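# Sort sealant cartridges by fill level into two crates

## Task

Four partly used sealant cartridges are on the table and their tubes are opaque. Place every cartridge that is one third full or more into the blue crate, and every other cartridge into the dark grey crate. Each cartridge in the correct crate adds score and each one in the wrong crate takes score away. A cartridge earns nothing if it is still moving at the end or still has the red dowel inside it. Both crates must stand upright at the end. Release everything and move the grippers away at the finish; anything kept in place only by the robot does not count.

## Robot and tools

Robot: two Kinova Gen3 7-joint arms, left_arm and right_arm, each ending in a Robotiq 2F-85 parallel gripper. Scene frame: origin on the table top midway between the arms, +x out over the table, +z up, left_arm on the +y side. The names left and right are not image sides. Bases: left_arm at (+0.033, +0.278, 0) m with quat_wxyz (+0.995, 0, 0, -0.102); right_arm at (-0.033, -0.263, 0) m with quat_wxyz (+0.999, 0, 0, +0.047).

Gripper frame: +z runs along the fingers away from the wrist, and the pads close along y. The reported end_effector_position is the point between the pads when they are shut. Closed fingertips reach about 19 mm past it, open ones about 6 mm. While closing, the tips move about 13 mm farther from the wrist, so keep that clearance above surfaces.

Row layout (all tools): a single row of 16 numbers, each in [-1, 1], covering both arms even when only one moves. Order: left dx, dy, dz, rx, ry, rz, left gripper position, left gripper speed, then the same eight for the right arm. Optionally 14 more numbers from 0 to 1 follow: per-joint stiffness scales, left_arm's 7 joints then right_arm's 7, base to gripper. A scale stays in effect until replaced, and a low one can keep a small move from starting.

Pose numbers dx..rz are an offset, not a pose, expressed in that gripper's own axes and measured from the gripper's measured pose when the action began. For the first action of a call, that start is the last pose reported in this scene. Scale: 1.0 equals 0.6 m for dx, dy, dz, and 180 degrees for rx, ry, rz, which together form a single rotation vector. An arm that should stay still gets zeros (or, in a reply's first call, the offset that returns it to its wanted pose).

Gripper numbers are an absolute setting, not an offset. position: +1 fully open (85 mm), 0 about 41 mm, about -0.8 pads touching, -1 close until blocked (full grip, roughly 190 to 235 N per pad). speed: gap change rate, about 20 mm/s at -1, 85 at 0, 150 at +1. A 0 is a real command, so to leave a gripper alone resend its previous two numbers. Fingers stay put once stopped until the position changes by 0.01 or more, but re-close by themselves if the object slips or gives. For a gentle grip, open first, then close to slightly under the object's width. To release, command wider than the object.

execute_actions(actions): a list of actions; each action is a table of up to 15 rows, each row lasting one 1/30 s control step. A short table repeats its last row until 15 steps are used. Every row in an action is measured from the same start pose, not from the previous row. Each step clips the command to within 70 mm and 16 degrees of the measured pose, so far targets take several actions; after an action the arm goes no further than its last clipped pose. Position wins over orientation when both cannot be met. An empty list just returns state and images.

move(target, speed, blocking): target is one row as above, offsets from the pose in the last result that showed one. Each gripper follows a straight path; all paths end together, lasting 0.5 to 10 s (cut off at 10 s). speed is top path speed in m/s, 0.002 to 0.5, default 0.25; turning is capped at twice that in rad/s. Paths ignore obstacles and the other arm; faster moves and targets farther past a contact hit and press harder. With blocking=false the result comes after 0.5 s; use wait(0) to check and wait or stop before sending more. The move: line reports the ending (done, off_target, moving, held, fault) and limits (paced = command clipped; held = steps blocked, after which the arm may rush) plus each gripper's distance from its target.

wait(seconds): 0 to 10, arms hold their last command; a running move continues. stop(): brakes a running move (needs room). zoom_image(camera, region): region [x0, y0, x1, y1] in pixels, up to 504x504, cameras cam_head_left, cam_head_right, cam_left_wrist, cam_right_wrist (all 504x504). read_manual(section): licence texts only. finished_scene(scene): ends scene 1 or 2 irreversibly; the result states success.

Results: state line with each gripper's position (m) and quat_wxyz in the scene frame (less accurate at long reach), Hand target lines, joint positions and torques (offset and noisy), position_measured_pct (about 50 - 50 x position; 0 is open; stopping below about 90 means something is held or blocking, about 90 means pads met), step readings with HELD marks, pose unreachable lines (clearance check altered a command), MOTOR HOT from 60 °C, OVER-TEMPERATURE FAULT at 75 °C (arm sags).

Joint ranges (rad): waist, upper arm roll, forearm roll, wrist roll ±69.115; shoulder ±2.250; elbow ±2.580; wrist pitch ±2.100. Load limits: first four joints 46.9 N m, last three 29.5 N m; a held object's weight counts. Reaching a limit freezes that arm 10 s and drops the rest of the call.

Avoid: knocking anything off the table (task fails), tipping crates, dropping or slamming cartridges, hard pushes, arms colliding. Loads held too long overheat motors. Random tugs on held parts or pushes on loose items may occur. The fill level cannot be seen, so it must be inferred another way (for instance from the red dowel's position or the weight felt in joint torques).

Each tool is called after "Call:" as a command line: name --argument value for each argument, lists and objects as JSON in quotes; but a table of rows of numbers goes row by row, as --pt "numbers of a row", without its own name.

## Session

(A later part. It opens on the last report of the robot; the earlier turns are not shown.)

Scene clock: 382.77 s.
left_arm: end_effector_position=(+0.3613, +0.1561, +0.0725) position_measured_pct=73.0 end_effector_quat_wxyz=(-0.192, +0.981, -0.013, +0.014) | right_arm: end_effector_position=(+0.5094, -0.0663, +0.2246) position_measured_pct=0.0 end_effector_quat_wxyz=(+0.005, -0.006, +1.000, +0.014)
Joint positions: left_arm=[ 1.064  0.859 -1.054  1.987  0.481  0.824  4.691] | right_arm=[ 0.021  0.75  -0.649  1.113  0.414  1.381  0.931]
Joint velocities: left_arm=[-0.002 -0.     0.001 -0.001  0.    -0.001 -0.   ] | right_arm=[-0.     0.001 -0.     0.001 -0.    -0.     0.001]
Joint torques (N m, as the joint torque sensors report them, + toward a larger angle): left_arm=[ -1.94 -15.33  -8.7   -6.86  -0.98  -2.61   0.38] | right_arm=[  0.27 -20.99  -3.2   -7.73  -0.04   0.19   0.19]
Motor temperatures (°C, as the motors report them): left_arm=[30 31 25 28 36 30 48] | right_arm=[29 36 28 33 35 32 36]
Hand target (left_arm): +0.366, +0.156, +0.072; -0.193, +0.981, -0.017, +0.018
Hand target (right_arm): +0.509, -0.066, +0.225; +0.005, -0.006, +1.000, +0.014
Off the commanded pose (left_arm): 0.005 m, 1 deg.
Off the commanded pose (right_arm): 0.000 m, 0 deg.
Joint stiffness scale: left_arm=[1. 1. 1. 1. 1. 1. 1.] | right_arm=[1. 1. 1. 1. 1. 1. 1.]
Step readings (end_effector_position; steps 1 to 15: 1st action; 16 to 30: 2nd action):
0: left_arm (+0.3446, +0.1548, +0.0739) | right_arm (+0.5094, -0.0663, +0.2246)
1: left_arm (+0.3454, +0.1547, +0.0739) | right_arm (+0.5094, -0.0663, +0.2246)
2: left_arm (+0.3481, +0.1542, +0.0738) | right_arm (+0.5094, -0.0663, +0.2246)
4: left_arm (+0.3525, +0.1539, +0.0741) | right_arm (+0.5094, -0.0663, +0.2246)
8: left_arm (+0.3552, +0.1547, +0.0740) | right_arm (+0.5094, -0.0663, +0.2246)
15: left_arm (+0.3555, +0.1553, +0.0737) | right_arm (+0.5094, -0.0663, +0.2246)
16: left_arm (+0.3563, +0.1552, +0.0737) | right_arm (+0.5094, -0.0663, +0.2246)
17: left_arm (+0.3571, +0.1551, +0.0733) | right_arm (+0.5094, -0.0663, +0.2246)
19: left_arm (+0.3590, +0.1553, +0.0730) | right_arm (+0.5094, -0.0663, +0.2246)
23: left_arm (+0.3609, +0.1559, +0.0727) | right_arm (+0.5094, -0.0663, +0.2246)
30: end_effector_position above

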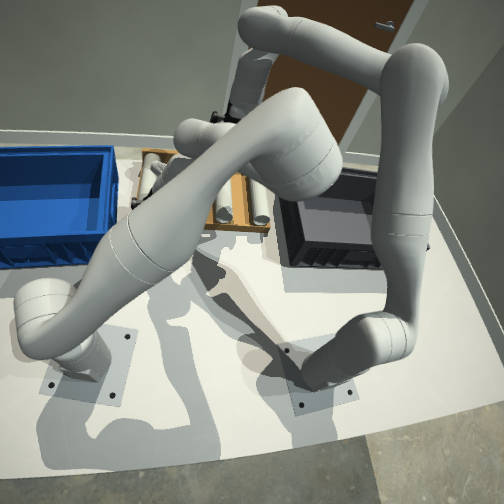

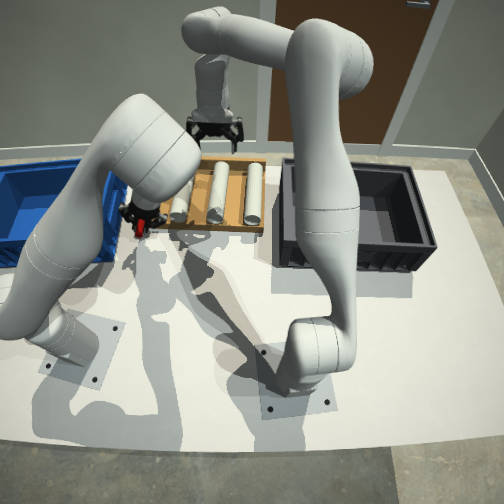

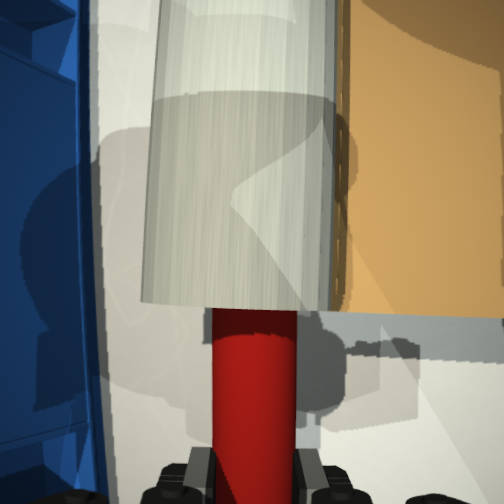

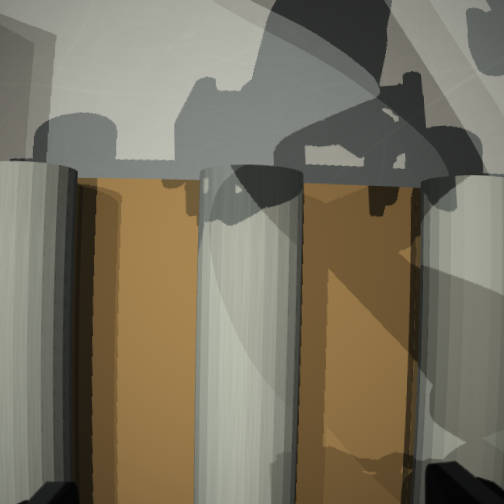

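Call:
move --target '[-0.317,0,0,0,0,0,-1,0, 0,0,0.273,0,0,0,1,0]' --speed 0.2

Call:
execute_actions --actions '[[[0,0,0,0,0,0,-1,0, 0,0,0,0,0,0,-1,0]],[[0,0,0,0,0,0,-1,0, 0,0,0,0,0,0,-1,0]]]'

Scene clock: 403.20 s.
left_arm: end_effector_position=(+0.1707, +0.1633, +0.0676) position_measured_pct=73.0 end_effector_quat_wxyz=(-0.195, +0.981, -0.018, +0.011) | right_arm: end_effector_position=(+0.5104, -0.0610, +0.0638) position_measured_pct=0.0 end_effector_quat_wxyz=(+0.004, -0.006, +1.000, +0.016)
Joint positions: left_arm=[ 1.554  0.716 -1.092  2.406  0.499  0.685  4.944] | right_arm=[ 0.001  0.923 -0.568  1.322  0.498  1.016  0.854]
Joint velocities: left_arm=[ 0.013  0.001 -0.004 -0.     0.    -0.    -0.   ] | right_arm=[-0.002  0.001  0.002 -0.002 -0.    -0.001  0.   ]
Joint torques (N m, as the joint torque sensors report them, + toward a larger angle): left_arm=[ -0.15 -10.62  -4.25  -2.11  -0.83   0.15   0.19] | right_arm=[ -0.04 -21.9   -3.62  -6.67  -0.11   0.18   0.02]
Motor temperatures (°C, as the motors report them): left_arm=[30 31 25 28 36 30 48] | right_arm=[29 36 28 33 35 32 36]
Hand target (left_arm): +0.171, +0.163, +0.068; -0.193, +0.981, -0.013, +0.014
Hand target (right_arm): +0.511, -0.062, +0.061; +0.005, -0.006, +1.000, +0.014
Off the commanded pose (left_arm): 0.001 m, 1 deg.
Off the commanded pose (right_arm): 0.003 m, 0 deg.
Joint stiffness scale: left_arm=[1. 1. 1. 1. 1. 1. 1.] | right_arm=[1. 1. 1. 1. 1. 1. 1.]
move: done

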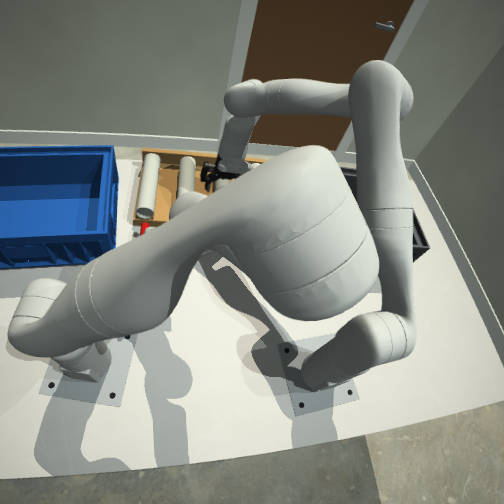

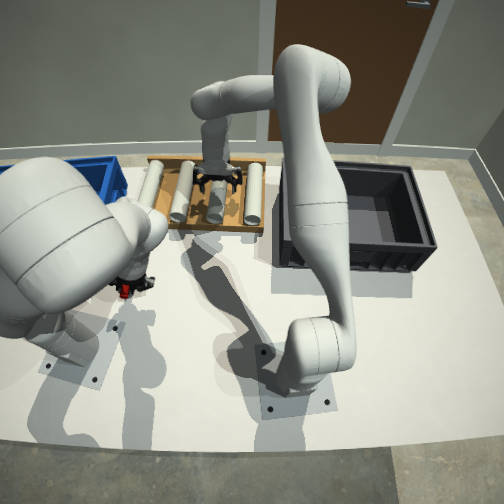

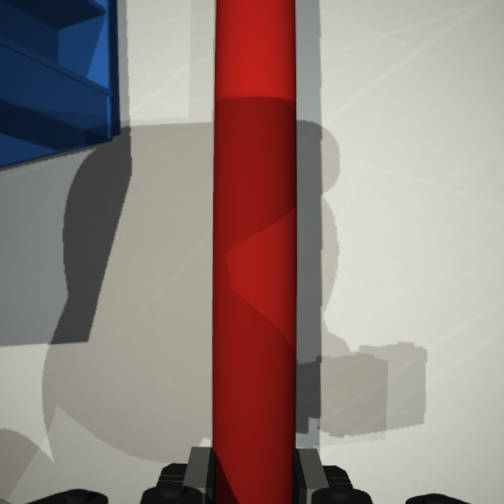

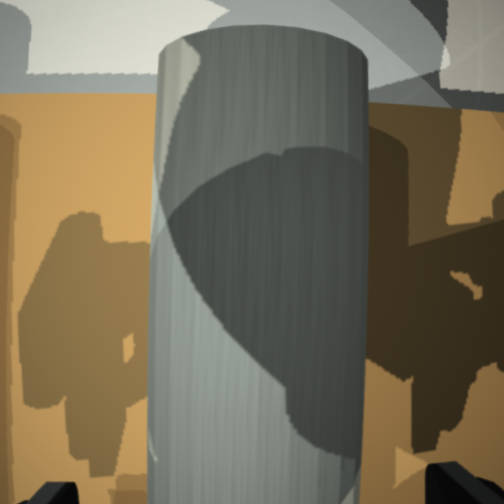

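Scene clock: 404.20 s.
left_arm: end_effector_position=(+0.1707, +0.1633, +0.0676) position_measured_pct=73.0 end_effector_quat_wxyz=(-0.195, +0.981, -0.018, +0.011) | right_arm: end_effector_position=(+0.5106, -0.0612, +0.0647) position_measured_pct=46.4 end_effector_quat_wxyz=(+0.005, -0.006, +1.000, +0.016)
Joint positions: left_arm=[ 1.554  0.716 -1.092  2.406  0.499  0.685  4.944] | right_arm=[ 0.001  0.922 -0.568  1.322  0.498  1.017  0.854]
Joint velocities: left_arm=[ 0.     0.001  0.001 -0.     0.    -0.001  0.   ] | right_arm=[-0.    -0.001  0.     0.     0.     0.001 -0.   ]
Joint torques (N m, as the joint torque sensors report them, + toward a larger angle): left_arm=[  0.08 -11.06  -4.35  -2.15  -0.88   0.29   0.03] | right_arm=[ -0.52 -18.63  -2.97  -6.63   0.35  -1.15   0.7 ]
Motor temperatures (°C, as the motors report them): left_arm=[30 31 25 28 36 30 48] | right_arm=[29 36 28 33 35 32 36]
Hand target (left_arm): +0.171, +0.163, +0.068; -0.195, +0.981, -0.018, +0.011
Hand target (right_arm): +0.510, -0.061, +0.064; +0.004, -0.006, +1.000, +0.016
Off the commanded pose (left_arm): 0.000 m, 0 deg.
Off the commanded pose (right_arm): 0.001 m, 0 deg.
Joint stiffness scale: left_arm=[1. 1. 1. 1. 1. 1. 1.] | right_arm=[1. 1. 1. 1. 1. 1. 1.]
Step readings (end_effector_position; steps 1 to 15: 1st action; 16 to 30: 2nd action):
0: left_arm (+0.1707, +0.1633, +0.0676) | right_arm (+0.5104, -0.0610, +0.0638)
1: left_arm (+0.1707, +0.1633, +0.0676) | right_arm (+0.5104, -0.0610, +0.0638)
2: left_arm (+0.1707, +0.1633, +0.0676) | right_arm (+0.5104, -0.0610, +0.0638)
4: left_arm (+0.1707, +0.1633, +0.0676) | right_arm (+0.5104, -0.0610, +0.0638)
8: left_arm (+0.1707, +0.1633, +0.0676) | right_arm (+0.5104, -0.0610, +0.0638)
15: left_arm (+0.1707, +0.1633, +0.0676) | right_arm (+0.5104, -0.0610, +0.0638)
16: left_arm (+0.1707, +0.1633, +0.0676) | right_arm (+0.5105, -0.0610, +0.0639)
17: left_arm (+0.1707, +0.1633, +0.0676) | right_arm (+0.5105, -0.0611, +0.0642)
19: left_arm (+0.1707, +0.1633, +0.0676) | right_arm (+0.5105, -0.0612, +0.0646)
23: left_arm (+0.1707, +0.1633, +0.0676) | right_arm (+0.5106, -0.0612, +0.0647)
30: end_effector_position above

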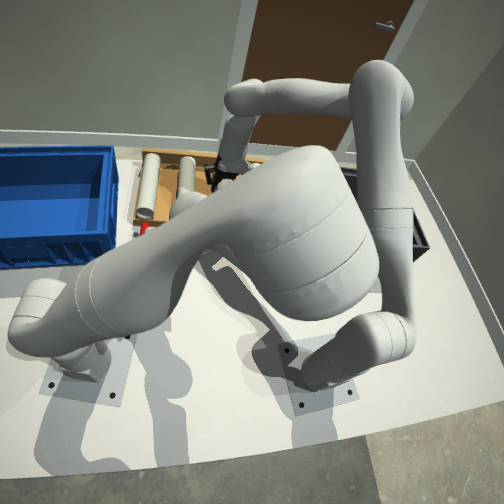

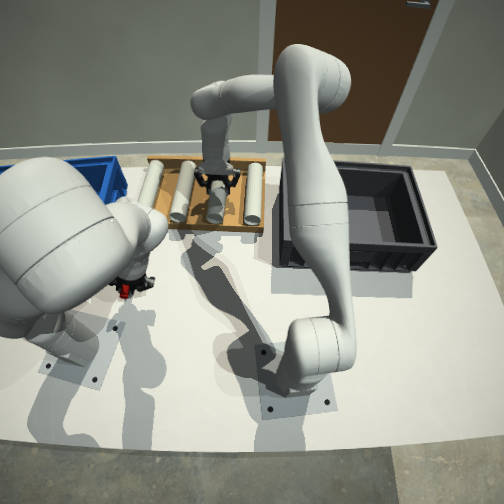

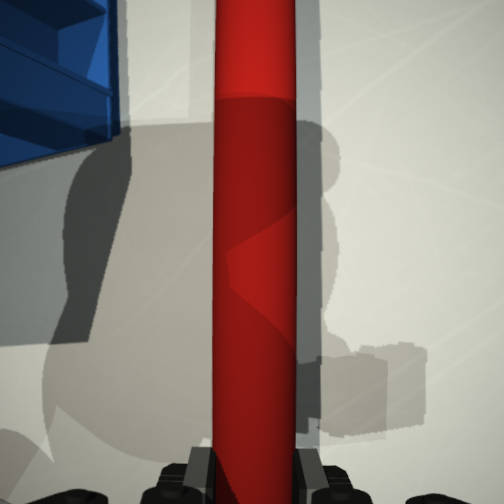

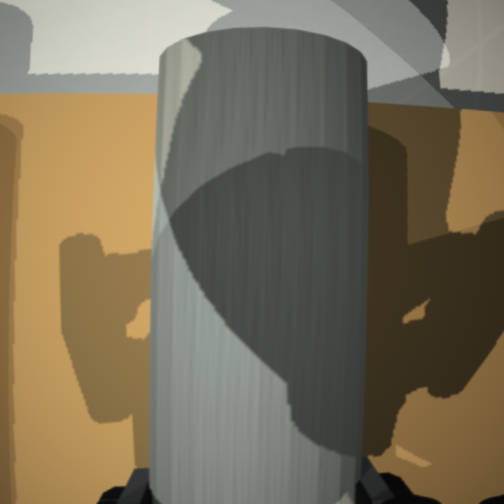

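Call:
move --target '[0,0.197,-0.017,-0.125,0,0,-1,0, 0,0,-0.31,0,0,0,-1,0]' --speed 0.2

Call:
move --target '[0,0,0,0,0,0,0.6,0, 0.185,-0.68,0,0,0,0.5,-1,0]' --speed 0.3

Scene clock: 428.27 s.
left_arm: end_effector_position=(+0.1672, +0.0507, +0.0315) position_measured_pct=73.0 end_effector_quat_wxyz=(-0.003, +1.000, -0.022, +0.007) | right_arm: end_effector_position=(+0.5112, -0.0703, +0.2478) position_measured_pct=46.4 end_effector_quat_wxyz=(+0.005, -0.002, +1.000, +0.014)
Joint positions: left_arm=[ 1.313  0.609 -0.74   2.434  1.059  0.441  4.53 ] | right_arm=[ 0.018  0.735 -0.647  1.061  0.403  1.441  0.944]
Joint velocities: left_arm=[-0.011 -0.    -0.     0.002  0.008 -0.002 -0.01 ] | right_arm=[ 0.001  0.    -0.004 -0.     0.     0.001  0.001]
Joint torques (N m, as the joint torque sensors report them, + toward a larger angle): left_arm=[ -0.24 -12.15  -2.79  -2.06  -0.08  -0.25   0.07] | right_arm=[  0.04 -21.53  -3.08  -8.81   0.1    0.36   0.27]
Motor temperatures (°C, as the motors report them): left_arm=[30 31 25 28 36 30 48] | right_arm=[29 36 28 33 35 32 36]
Hand target (left_arm): +0.167, +0.051, +0.032; -0.001, +1.000, -0.020, +0.007
Hand target (right_arm): +0.509, -0.067, +0.251; +0.005, -0.006, +1.000, +0.016
Off the commanded pose (left_arm): 0.001 m, 0 deg.
Off the commanded pose (right_arm): 0.005 m, 1 deg.
Joint stiffness scale: left_arm=[1. 1. 1. 1. 1. 1. 1.] | right_arm=[1. 1. 1. 1. 1. 1. 1.]
move: off_target (right_arm)

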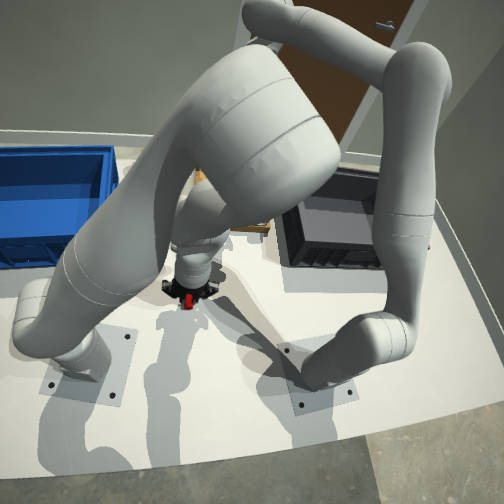

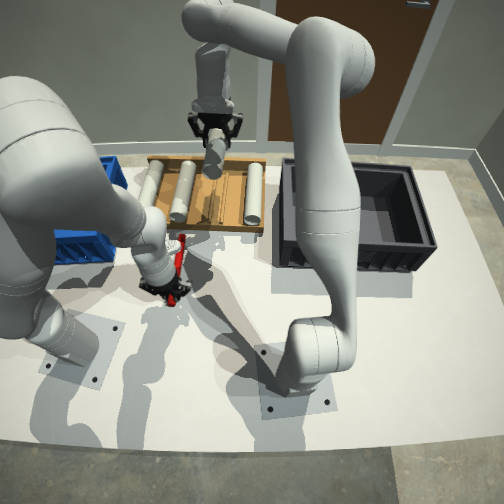

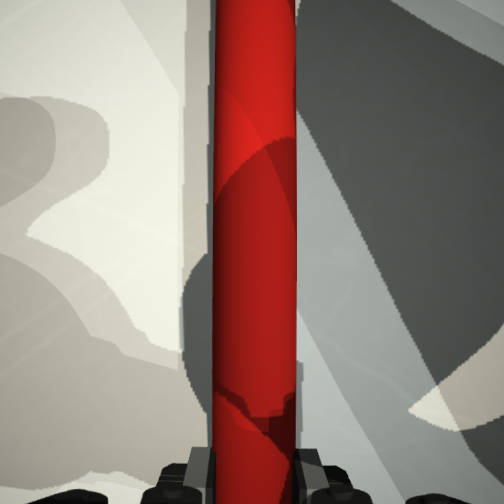

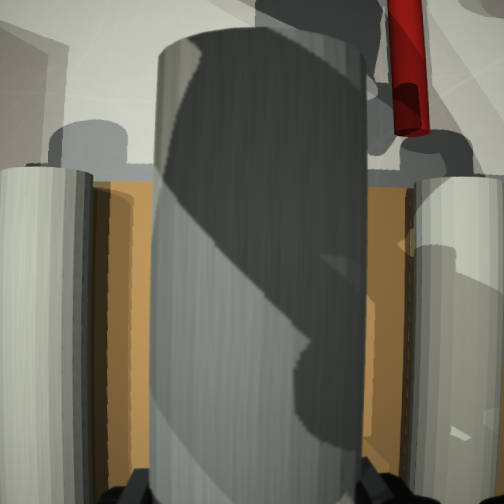

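Scene clock: 431.40 s.
left_arm: end_effector_position=(+0.1672, +0.0507, +0.0315) position_measured_pct=19.8 end_effector_quat_wxyz=(-0.003, +1.000, -0.022, +0.007) | right_arm: end_effector_position=(+0.4031, -0.4794, +0.2370) position_measured_pct=46.4 end_effector_quat_wxyz=(-0.002, +0.701, +0.713, +0.010)
Joint positions: left_arm=[ 1.313  0.609 -0.74   2.434  1.059  0.441  4.53 ] | right_arm=[ 0.676  0.482 -0.251  1.454  0.102  1.215  0.341]
Joint velocities: left_arm=[-0.001  0.002  0.001 -0.    -0.    -0.    -0.001] | right_arm=[ 0.006  0.003  0.    -0.003  0.001 -0.001 -0.   ]
Joint torques (N m, as the joint torque sensors report them, + toward a larger angle): left_arm=[  0.06 -12.03  -2.8   -2.46  -0.22   0.03   0.23] | right_arm=[ -0.21 -17.53  -0.61  -8.59  -0.06   0.07   0.21]
Motor temperatures (°C, as the motors report them): left_arm=[30 31 25 28 36 30 48] | right_arm=[29 36 28 33 35 32 36]
Hand target (left_arm): +0.167, +0.051, +0.032; -0.003, +1.000, -0.022, +0.007
Hand target (right_arm): +0.403, -0.480, +0.236; -0.005, +0.706, +0.709, +0.012
Off the commanded pose (left_arm): 0.000 m, 0 deg.
Off the commanded pose (right_arm): 0.002 m, 1 deg.
Joint stiffness scale: left_arm=[1. 1. 1. 1. 1. 1. 1.] | right_arm=[1. 1. 1. 1. 1. 1. 1.]
move: done

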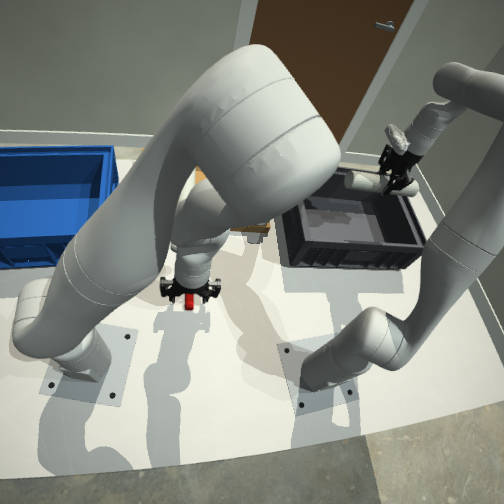

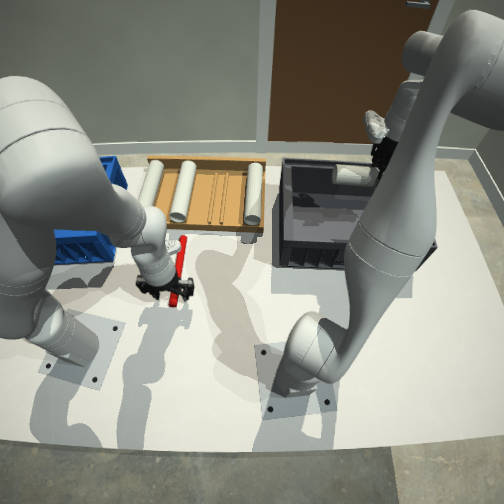

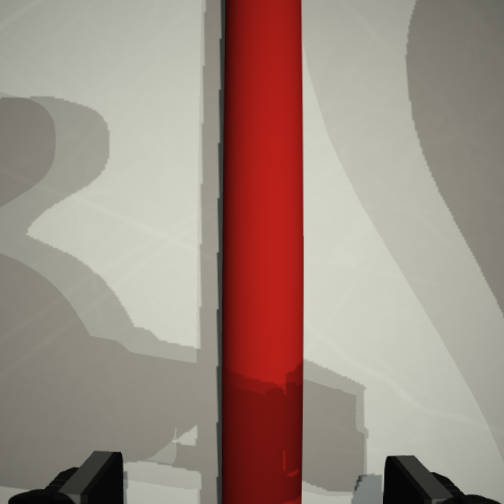

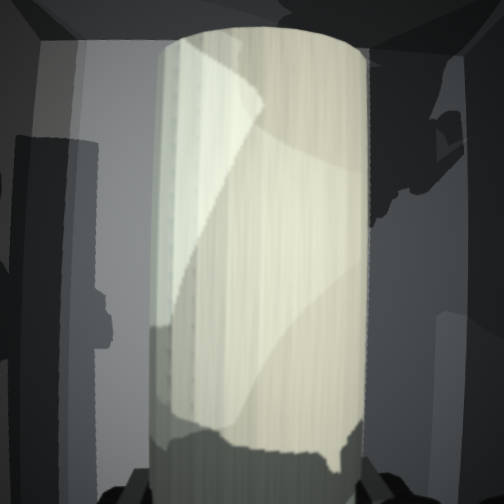

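Call:
move --target '[0.572,-0.017,-0.283,0,0,0,1,0, 0.05,-0.067,0.30,0,0,0,-1,0]' --speed 0.25

Call:
execute_actions --actions '[[[0,0,0,0,0,0,1,0, 0,0,0,0,0,0,0.6,0]]]'

Scene clock: 446.03 s.
left_arm: end_effector_position=(+0.5086, +0.0468, +0.2084) position_measured_pct=0.0 end_effector_quat_wxyz=(-0.006, +1.000, -0.024, +0.011) | right_arm: end_effector_position=(+0.3653, -0.4462, +0.0592) position_measured_pct=46.4 end_effector_quat_wxyz=(-0.002, +0.701, +0.713, +0.012)
Joint positions: left_arm=[ 0.736  0.761 -1.006  1.346  0.627  1.349  4.608] | right_arm=[ 0.628  0.643 -0.21   1.865  0.169  0.644  0.248]
Joint velocities: left_arm=[-0.006  0.002  0.003 -0.001  0.     0.     0.001] | right_arm=[-0.002  0.     0.002 -0.001 -0.    -0.    -0.001]
Joint torques (N m, as the joint torque sensors report them, + toward a larger angle): left_arm=[ -0.21 -19.64  -5.85  -7.32  -0.24  -0.01  -0.05] | right_arm=[  0.92 -16.8   -0.17  -5.9    0.15   0.13  -0.23]
Motor temperatures (°C, as the motors report them): left_arm=[30 31 25 28 36 30 48] | right_arm=[29 36 28 33 35 32 36]
Hand target (left_arm): +0.508, +0.043, +0.207; -0.002, +1.000, -0.022, +0.008
Hand target (right_arm): +0.364, -0.447, +0.057; -0.002, +0.701, +0.713, +0.010
Off the commanded pose (left_arm): 0.003 m, 1 deg.
Off the commanded pose (right_arm): 0.002 m, 0 deg.
Joint stiffness scale: left_arm=[1. 1. 1. 1. 1. 1. 1.] | right_arm=[1. 1. 1. 1. 1. 1. 1.]
move: done

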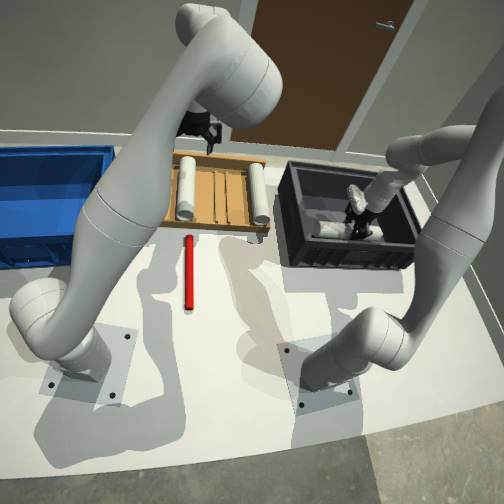

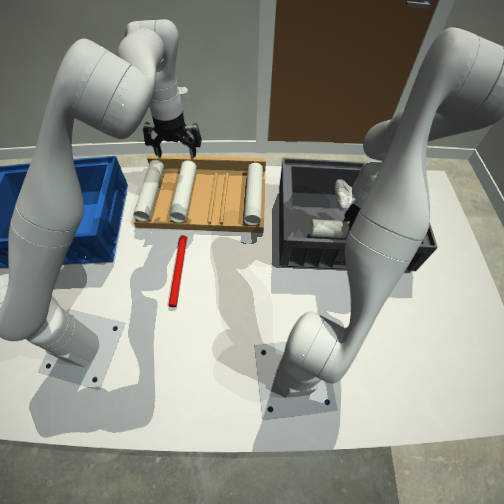

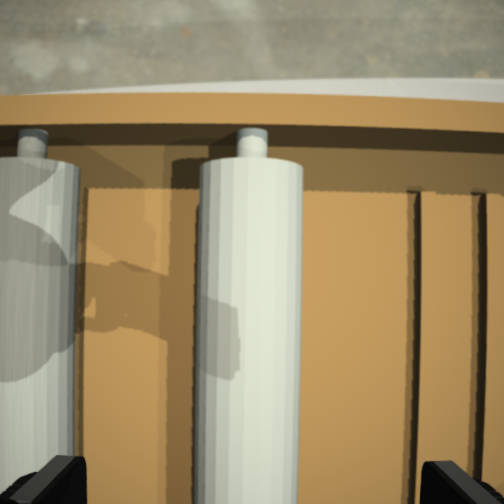

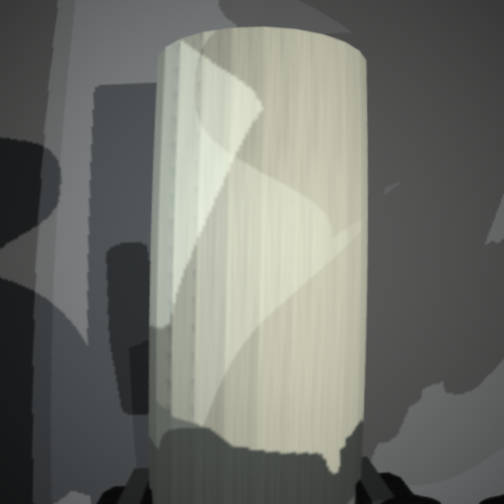

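Scene clock: 446.53 s.
left_arm: end_effector_position=(+0.5086, +0.0468, +0.2084) position_measured_pct=0.0 end_effector_quat_wxyz=(-0.006, +1.000, -0.024, +0.011) | right_arm: end_effector_position=(+0.3653, -0.4461, +0.0592) position_measured_pct=20.2 end_effector_quat_wxyz=(-0.002, +0.701, +0.713, +0.012)
Joint positions: left_arm=[ 0.736  0.761 -1.006  1.346  0.627  1.349  4.608] | right_arm=[ 0.628  0.643 -0.21   1.865  0.169  0.644  0.248]
Joint velocities: left_arm=[-0.001 -0.002  0.    -0.     0.     0.    -0.   ] | right_arm=[-0.001  0.001 -0.     0.001  0.001  0.001 -0.   ]
Joint torques (N m, as the joint torque sensors report them, + toward a larger angle): left_arm=[ -0.56 -20.    -6.05  -7.5   -0.2   -0.16  -0.08] | right_arm=[  0.07 -16.79  -0.26  -5.7    0.27   0.24   0.17]
Motor temperatures (°C, as the motors report them): left_arm=[30 31 25 28 36 30 48] | right_arm=[29 36 28 33 35 32 36]
Hand target (left_arm): +0.509, +0.047, +0.208; -0.006, +1.000, -0.024, +0.011
Hand target (right_arm): +0.365, -0.446, +0.059; -0.002, +0.701, +0.713, +0.012
Off the commanded pose (left_arm): 0.000 m, 0 deg.
Off the commanded pose (right_arm): 0.000 m, 0 deg.
Joint stiffness scale: left_arm=[1. 1. 1. 1. 1. 1. 1.] | right_arm=[1. 1. 1. 1. 1. 1. 1.]
Step readings (end_effector_position):
0: left_arm (+0.5086, +0.0468, +0.2084) | right_arm (+0.3653, -0.4462, +0.0592)
1: left_arm (+0.5086, +0.0468, +0.2084) | right_arm (+0.3653, -0.4461, +0.0592)
2: left_arm (+0.5086, +0.0468, +0.2084) | right_arm (+0.3653, -0.4461, +0.0592)
4: left_arm (+0.5086, +0.0468, +0.2084) | right_arm (+0.3653, -0.4461, +0.0592)
8: left_arm (+0.5086, +0.0468, +0.2084) | right_arm (+0.3653, -0.4461, +0.0592)
15: end_effector_position above

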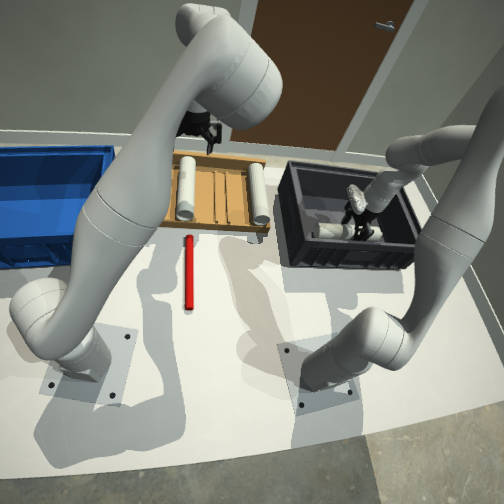

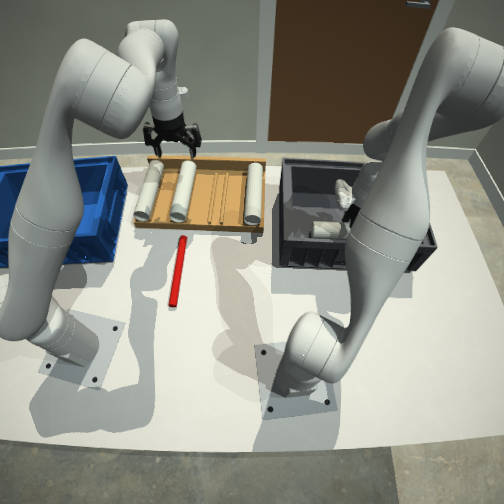

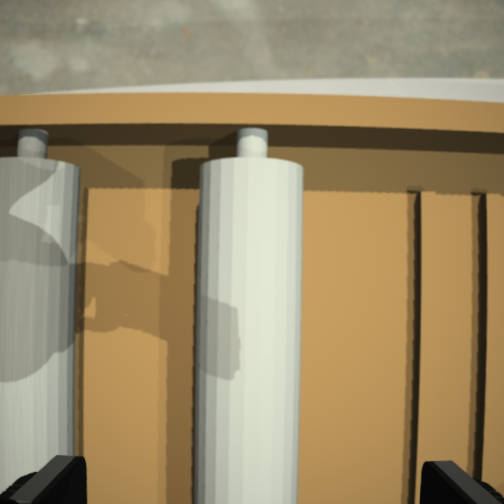

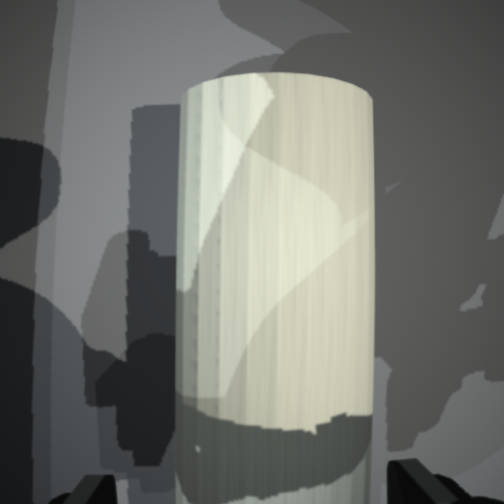

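Call:
move --target '[0,-0.005,0.234,0,0,0,1,0, 0,0,-0.33,0,0,0,1,0]' --speed 0.2

Call:
execute_actions --actions '[[[0,0,0,0,0,0,-1,0, 0,0,0,0,0,0,1,0]],[[0,0,0,0,0,0,-1,0, 0,0,0,0,0,0,1,0]]]'

Call:
move --target '[0,0,-0.31,0,0,0,-1,0, 0.3,0.2,-0.05,0,0,-0.5,1,0]' --speed 0.25

Scene clock: 464.87 s.
left_arm: end_effector_position=(+0.5127, +0.0524, +0.0717) position_measured_pct=0.0 end_effector_quat_wxyz=(-0.008, +1.000, -0.024, +0.012) | right_arm: end_effector_position=(+0.3625, -0.4522, +0.2548) position_measured_pct=0.0 end_effector_quat_wxyz=(-0.001, +0.702, +0.712, +0.009)
Joint positions: left_arm=[ 0.687  0.921 -0.882  1.518  0.76   1.051  4.495] | right_arm=[ 0.673  0.358 -0.249  1.587  0.074  1.202  0.335]
Joint velocities: left_arm=[-0.005 -0.001  0.003 -0.    -0.    -0.002  0.   ] | right_arm=[ 0.001 -0.002  0.    -0.001 -0.    -0.     0.   ]
Joint torques (N m, as the joint torque sensors report them, + toward a larger angle): left_arm=[ -0.5  -20.77  -6.31  -5.83   0.02  -0.14   0.06] | right_arm=[  0.72 -15.13  -0.03  -8.24   0.17   0.14   0.13]
Motor temperatures (°C, as the motors report them): left_arm=[30 31 25 28 36 30 48] | right_arm=[29 36 28 33 35 32 36]
Hand target (left_arm): +0.512, +0.052, +0.068; -0.006, +1.000, -0.024, +0.011
Hand target (right_arm): +0.363, -0.450, +0.257; -0.002, +0.701, +0.713, +0.012
Off the commanded pose (left_arm): 0.004 m, 0 deg.
Off the commanded pose (right_arm): 0.003 m, 0 deg.
Joint stiffness scale: left_arm=[1. 1. 1. 1. 1. 1. 1.] | right_arm=[1. 1. 1. 1. 1. 1. 1.]
move: off_target (left_arm)

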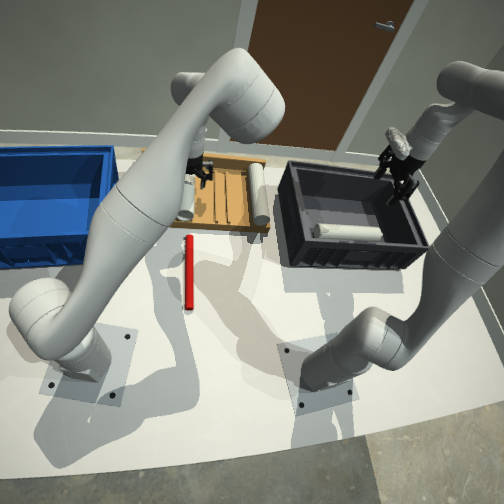

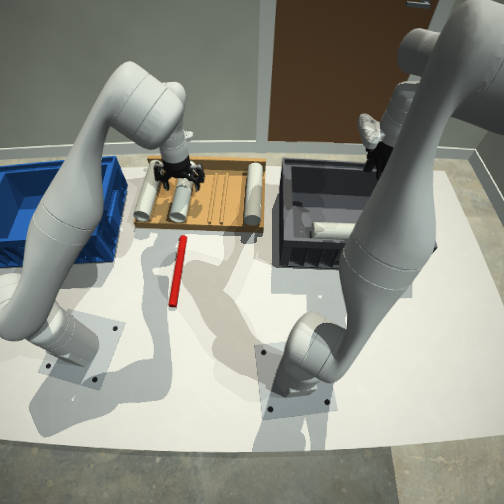

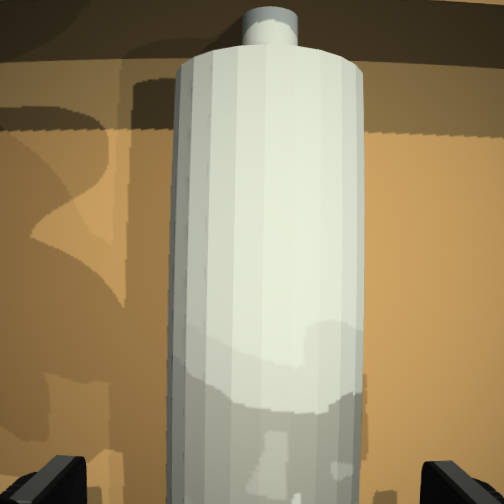

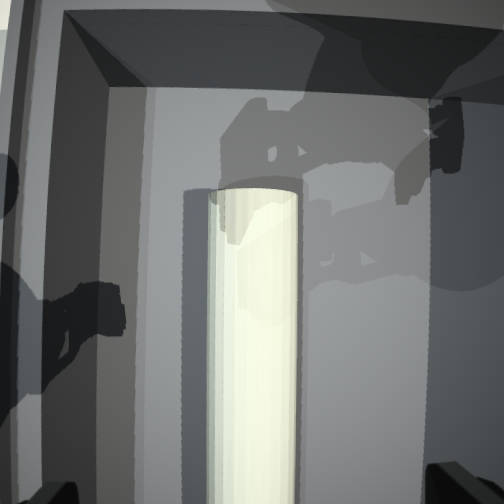

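Scene clock: 465.87 s.
left_arm: end_effector_position=(+0.5125, +0.0509, +0.0723) position_measured_pct=46.4 end_effector_quat_wxyz=(-0.007, +1.000, -0.025, +0.012) | right_arm: end_effector_position=(+0.3625, -0.4522, +0.2548) position_measured_pct=0.0 end_effector_quat_wxyz=(-0.001, +0.702, +0.712, +0.009)
Joint positions: left_arm=[ 0.689  0.92  -0.882  1.518  0.761  1.052  4.495] | right_arm=[ 0.673  0.358 -0.249  1.587  0.074  1.202  0.335]
Joint velocities: left_arm=[ 0.001 -0.002  0.002  0.    -0.     0.    -0.   ] | right_arm=[ 0.    -0.001 -0.    -0.001  0.001  0.     0.   ]
Joint torques (N m, as the joint torque sensors report them, + toward a larger angle): left_arm=[ -3.21 -16.94  -7.34  -4.36  -1.25  -1.12   0.08] | right_arm=[  0.63 -15.05  -0.51  -8.4    0.     0.09   0.37]
Motor temperatures (°C, as the motors report them): left_arm=[30 31 25 28 36 30 48] | right_arm=[29 36 28 33 35 32 36]
Hand target (left_arm): +0.513, +0.052, +0.072; -0.008, +1.000, -0.024, +0.012
Hand target (right_arm): +0.362, -0.452, +0.255; -0.001, +0.702, +0.712, +0.009
Off the commanded pose (left_arm): 0.001 m, 0 deg.
Off the commanded pose (right_arm): 0.000 m, 0 deg.
Joint stiffness scale: left_arm=[1. 1. 1. 1. 1. 1. 1.] | right_arm=[1. 1. 1. 1. 1. 1. 1.]
Step readings (end_effector_position; steps 1 to 15: 1st action; 16 to 30: 2nd action):
0: left_arm (+0.5127, +0.0524, +0.0717) | right_arm (+0.3625, -0.4522, +0.2548)
1: left_arm (+0.5127, +0.0524, +0.0717) | right_arm (+0.3625, -0.4522, +0.2548)
2: left_arm (+0.5127, +0.0524, +0.0717) | right_arm (+0.3625, -0.4522, +0.2548)
4: left_arm (+0.5127, +0.0524, +0.0717) | right_arm (+0.3625, -0.4522, +0.2548)
8: left_arm (+0.5127, +0.0524, +0.0717) | right_arm (+0.3625, -0.4522, +0.2548)
15: left_arm (+0.5126, +0.0520, +0.0717) | right_arm (+0.3625, -0.4522, +0.2548)
16: left_arm (+0.5125, +0.0514, +0.0718) | right_arm (+0.3625, -0.4522, +0.2548)
17: left_arm (+0.5125, +0.0512, +0.0720) | right_arm (+0.3625, -0.4522, +0.2548)
19: left_arm (+0.5125, +0.0510, +0.0723) | right_arm (+0.3625, -0.4522, +0.2548)
23: left_arm (+0.5125, +0.0509, +0.0723) | right_arm (+0.3625, -0.4522, +0.2548)
30: end_effector_position above

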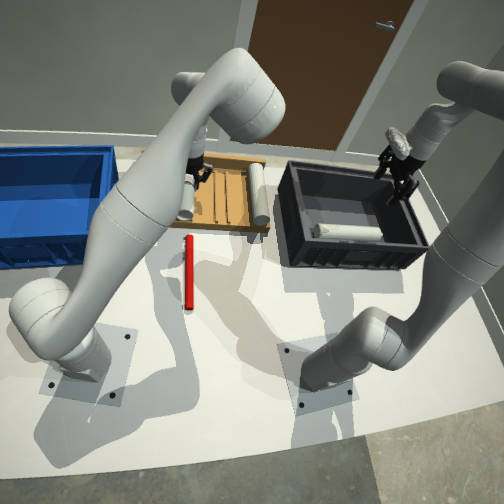

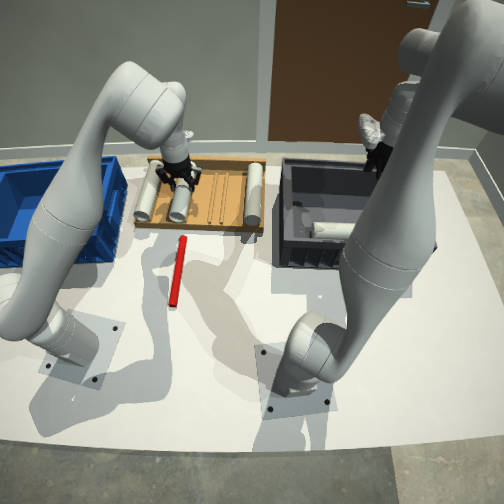

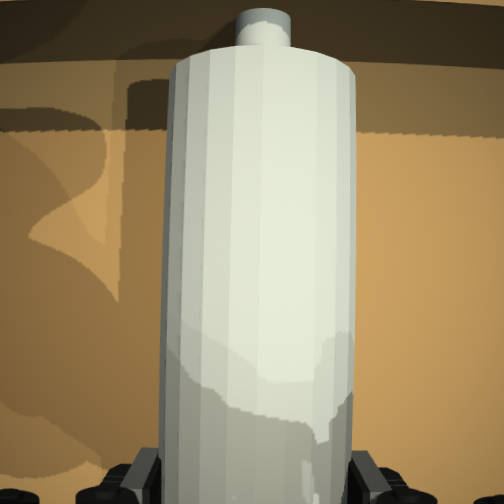

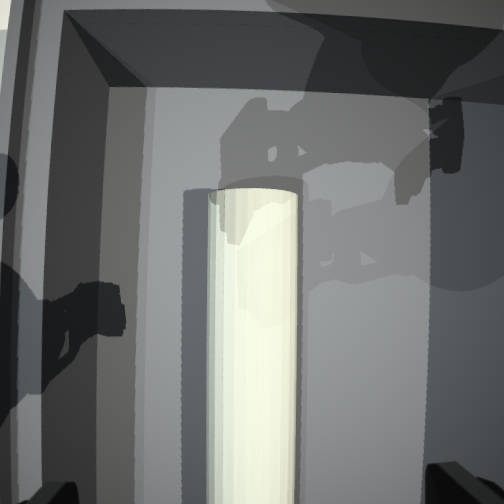

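Scene clock: 469.53 s.
left_arm: end_effector_position=(+0.5077, +0.0461, +0.2549) position_measured_pct=46.4 end_effector_quat_wxyz=(-0.004, +1.000, -0.027, +0.011) | right_arm: end_effector_position=(+0.4792, -0.2695, +0.2896) position_measured_pct=0.0 end_effector_quat_wxyz=(+0.008, -0.003, +1.000, +0.011)
Joint positions: left_arm=[ 0.741  0.728 -1.055  1.257  0.613  1.467  4.624] | right_arm=[ 0.402  0.541 -0.585  1.244  0.273  1.419  1.332]
Joint velocities: left_arm=[ 0.    -0.002 -0.004 -0.    -0.     0.    -0.001] | right_arm=[-0.006  0.002 -0.    -0.001 -0.001  0.     0.003]
Joint torques (N m, as the joint torque sensors report them, + toward a larger angle): left_arm=[ -0.01 -21.29  -6.42  -8.81  -0.16  -0.07   0.16] | right_arm=[  0.42 -18.21  -1.75  -8.56  -0.05   0.04   0.18]
Motor temperatures (°C, as the motors report them): left_arm=[30 31 25 28 36 30 48] | right_arm=[29 36 28 33 35 32 36]
Hand target (left_arm): +0.508, +0.048, +0.258; -0.006, +1.000, -0.025, +0.012
Hand target (right_arm): +0.479, -0.270, +0.289; +0.006, -0.007, +1.000, +0.008
Off the commanded pose (left_arm): 0.004 m, 0 deg.
Off the commanded pose (right_arm): 0.002 m, 1 deg.
Joint stiffness scale: left_arm=[1. 1. 1. 1. 1. 1. 1.] | right_arm=[1. 1. 1. 1. 1. 1. 1.]
move: off_target (left_arm)

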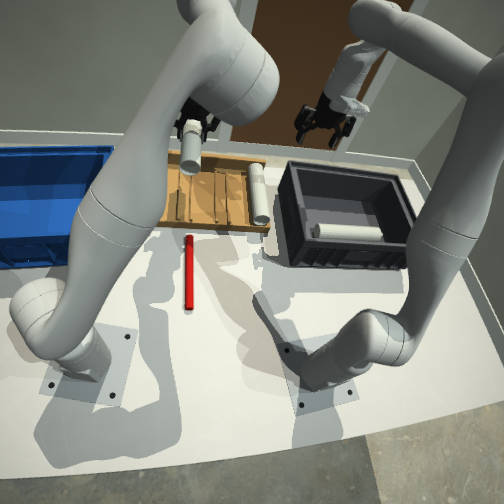

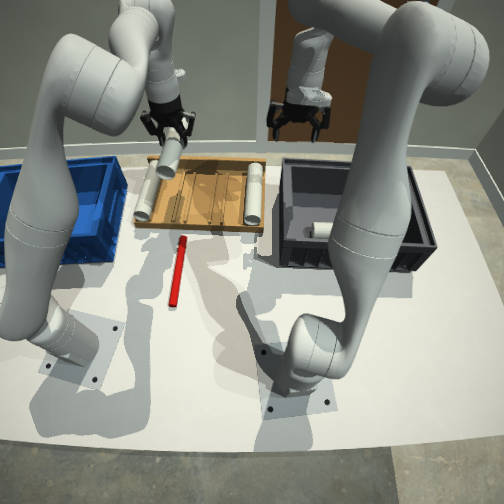

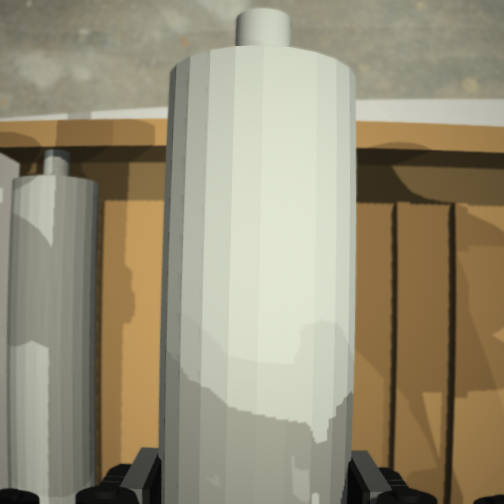

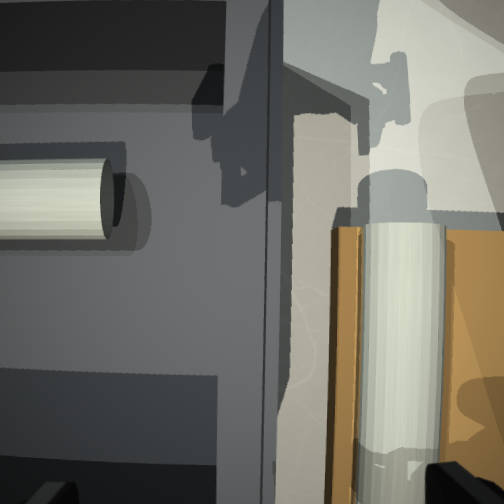

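Call:
move --target '[-0.213,-0.657,0,0,0,0.5,-1,0, -0.06,0.70,0.117,0,0,0,1,0]' --speed 0.3

Scene clock: 484.33 s.
left_arm: end_effector_position=(+0.4003, +0.4484, +0.2568) position_measured_pct=46.4 end_effector_quat_wxyz=(-0.013, +0.689, -0.724, +0.003) | right_arm: end_effector_position=(+0.5116, +0.1549, +0.2317) position_measured_pct=0.0 end_effector_quat_wxyz=(+0.007, -0.002, +1.000, +0.018)
Joint positions: left_arm=[ 0.04   0.404 -1.027  1.696  0.371  1.223  2.224] | right_arm=[-0.507  1.069 -0.524  0.346  0.449  1.732  0.796]
Joint velocities: left_arm=[-0.007  0.001  0.009  0.     0.     0.     0.   ] | right_arm=[-0.004  0.008  0.004 -0.008 -0.001  0.005  0.001]
Joint torques (N m, as the joint torque sensors report them, + toward a larger angle): left_arm=[  0.   -14.05  -4.03  -9.62  -0.12  -0.07   0.13] | right_arm=[  0.4  -25.45  -1.09  -7.97  -0.14   0.03   0.32]
Motor temperatures (°C, as the motors report them): left_arm=[30 32 25 28 36 30 48] | right_arm=[29 36 28 33 35 32 36]
Hand target (left_arm): +0.402, +0.446, +0.256; -0.012, +0.688, -0.726, +0.006
Hand target (right_arm): +0.512, +0.153, +0.230; +0.008, -0.004, +1.000, +0.012
Off the commanded pose (left_arm): 0.003 m, 0 deg.
Off the commanded pose (right_arm): 0.004 m, 1 deg.
Joint stiffness scale: left_arm=[1. 1. 1. 1. 1. 1. 1.] | right_arm=[1. 1. 1. 1. 1. 1. 1.]
move: off_target (right_arm)

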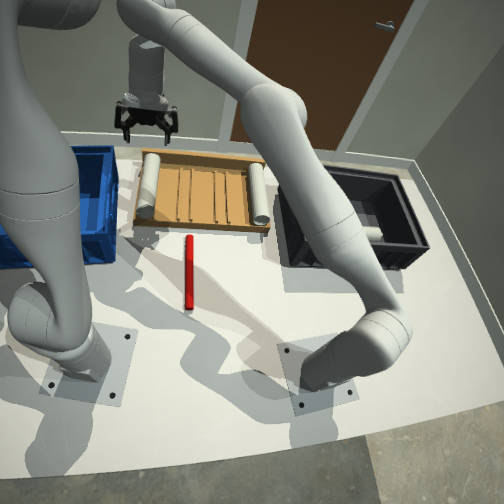

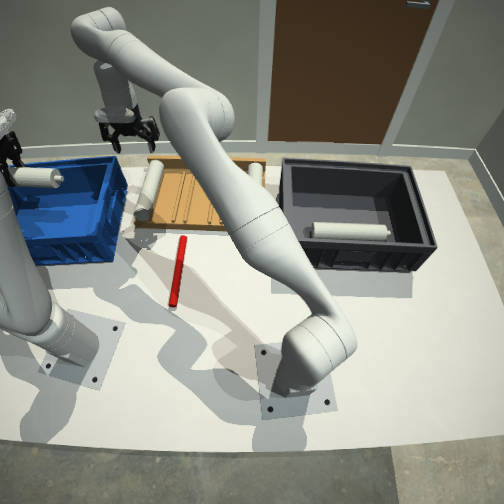

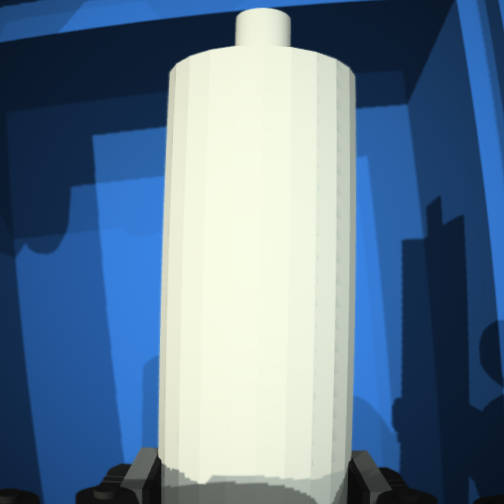

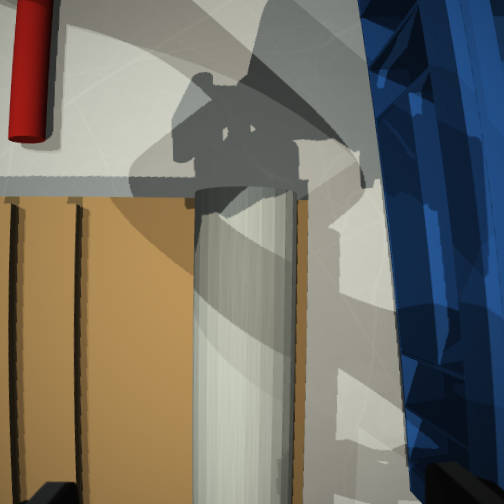

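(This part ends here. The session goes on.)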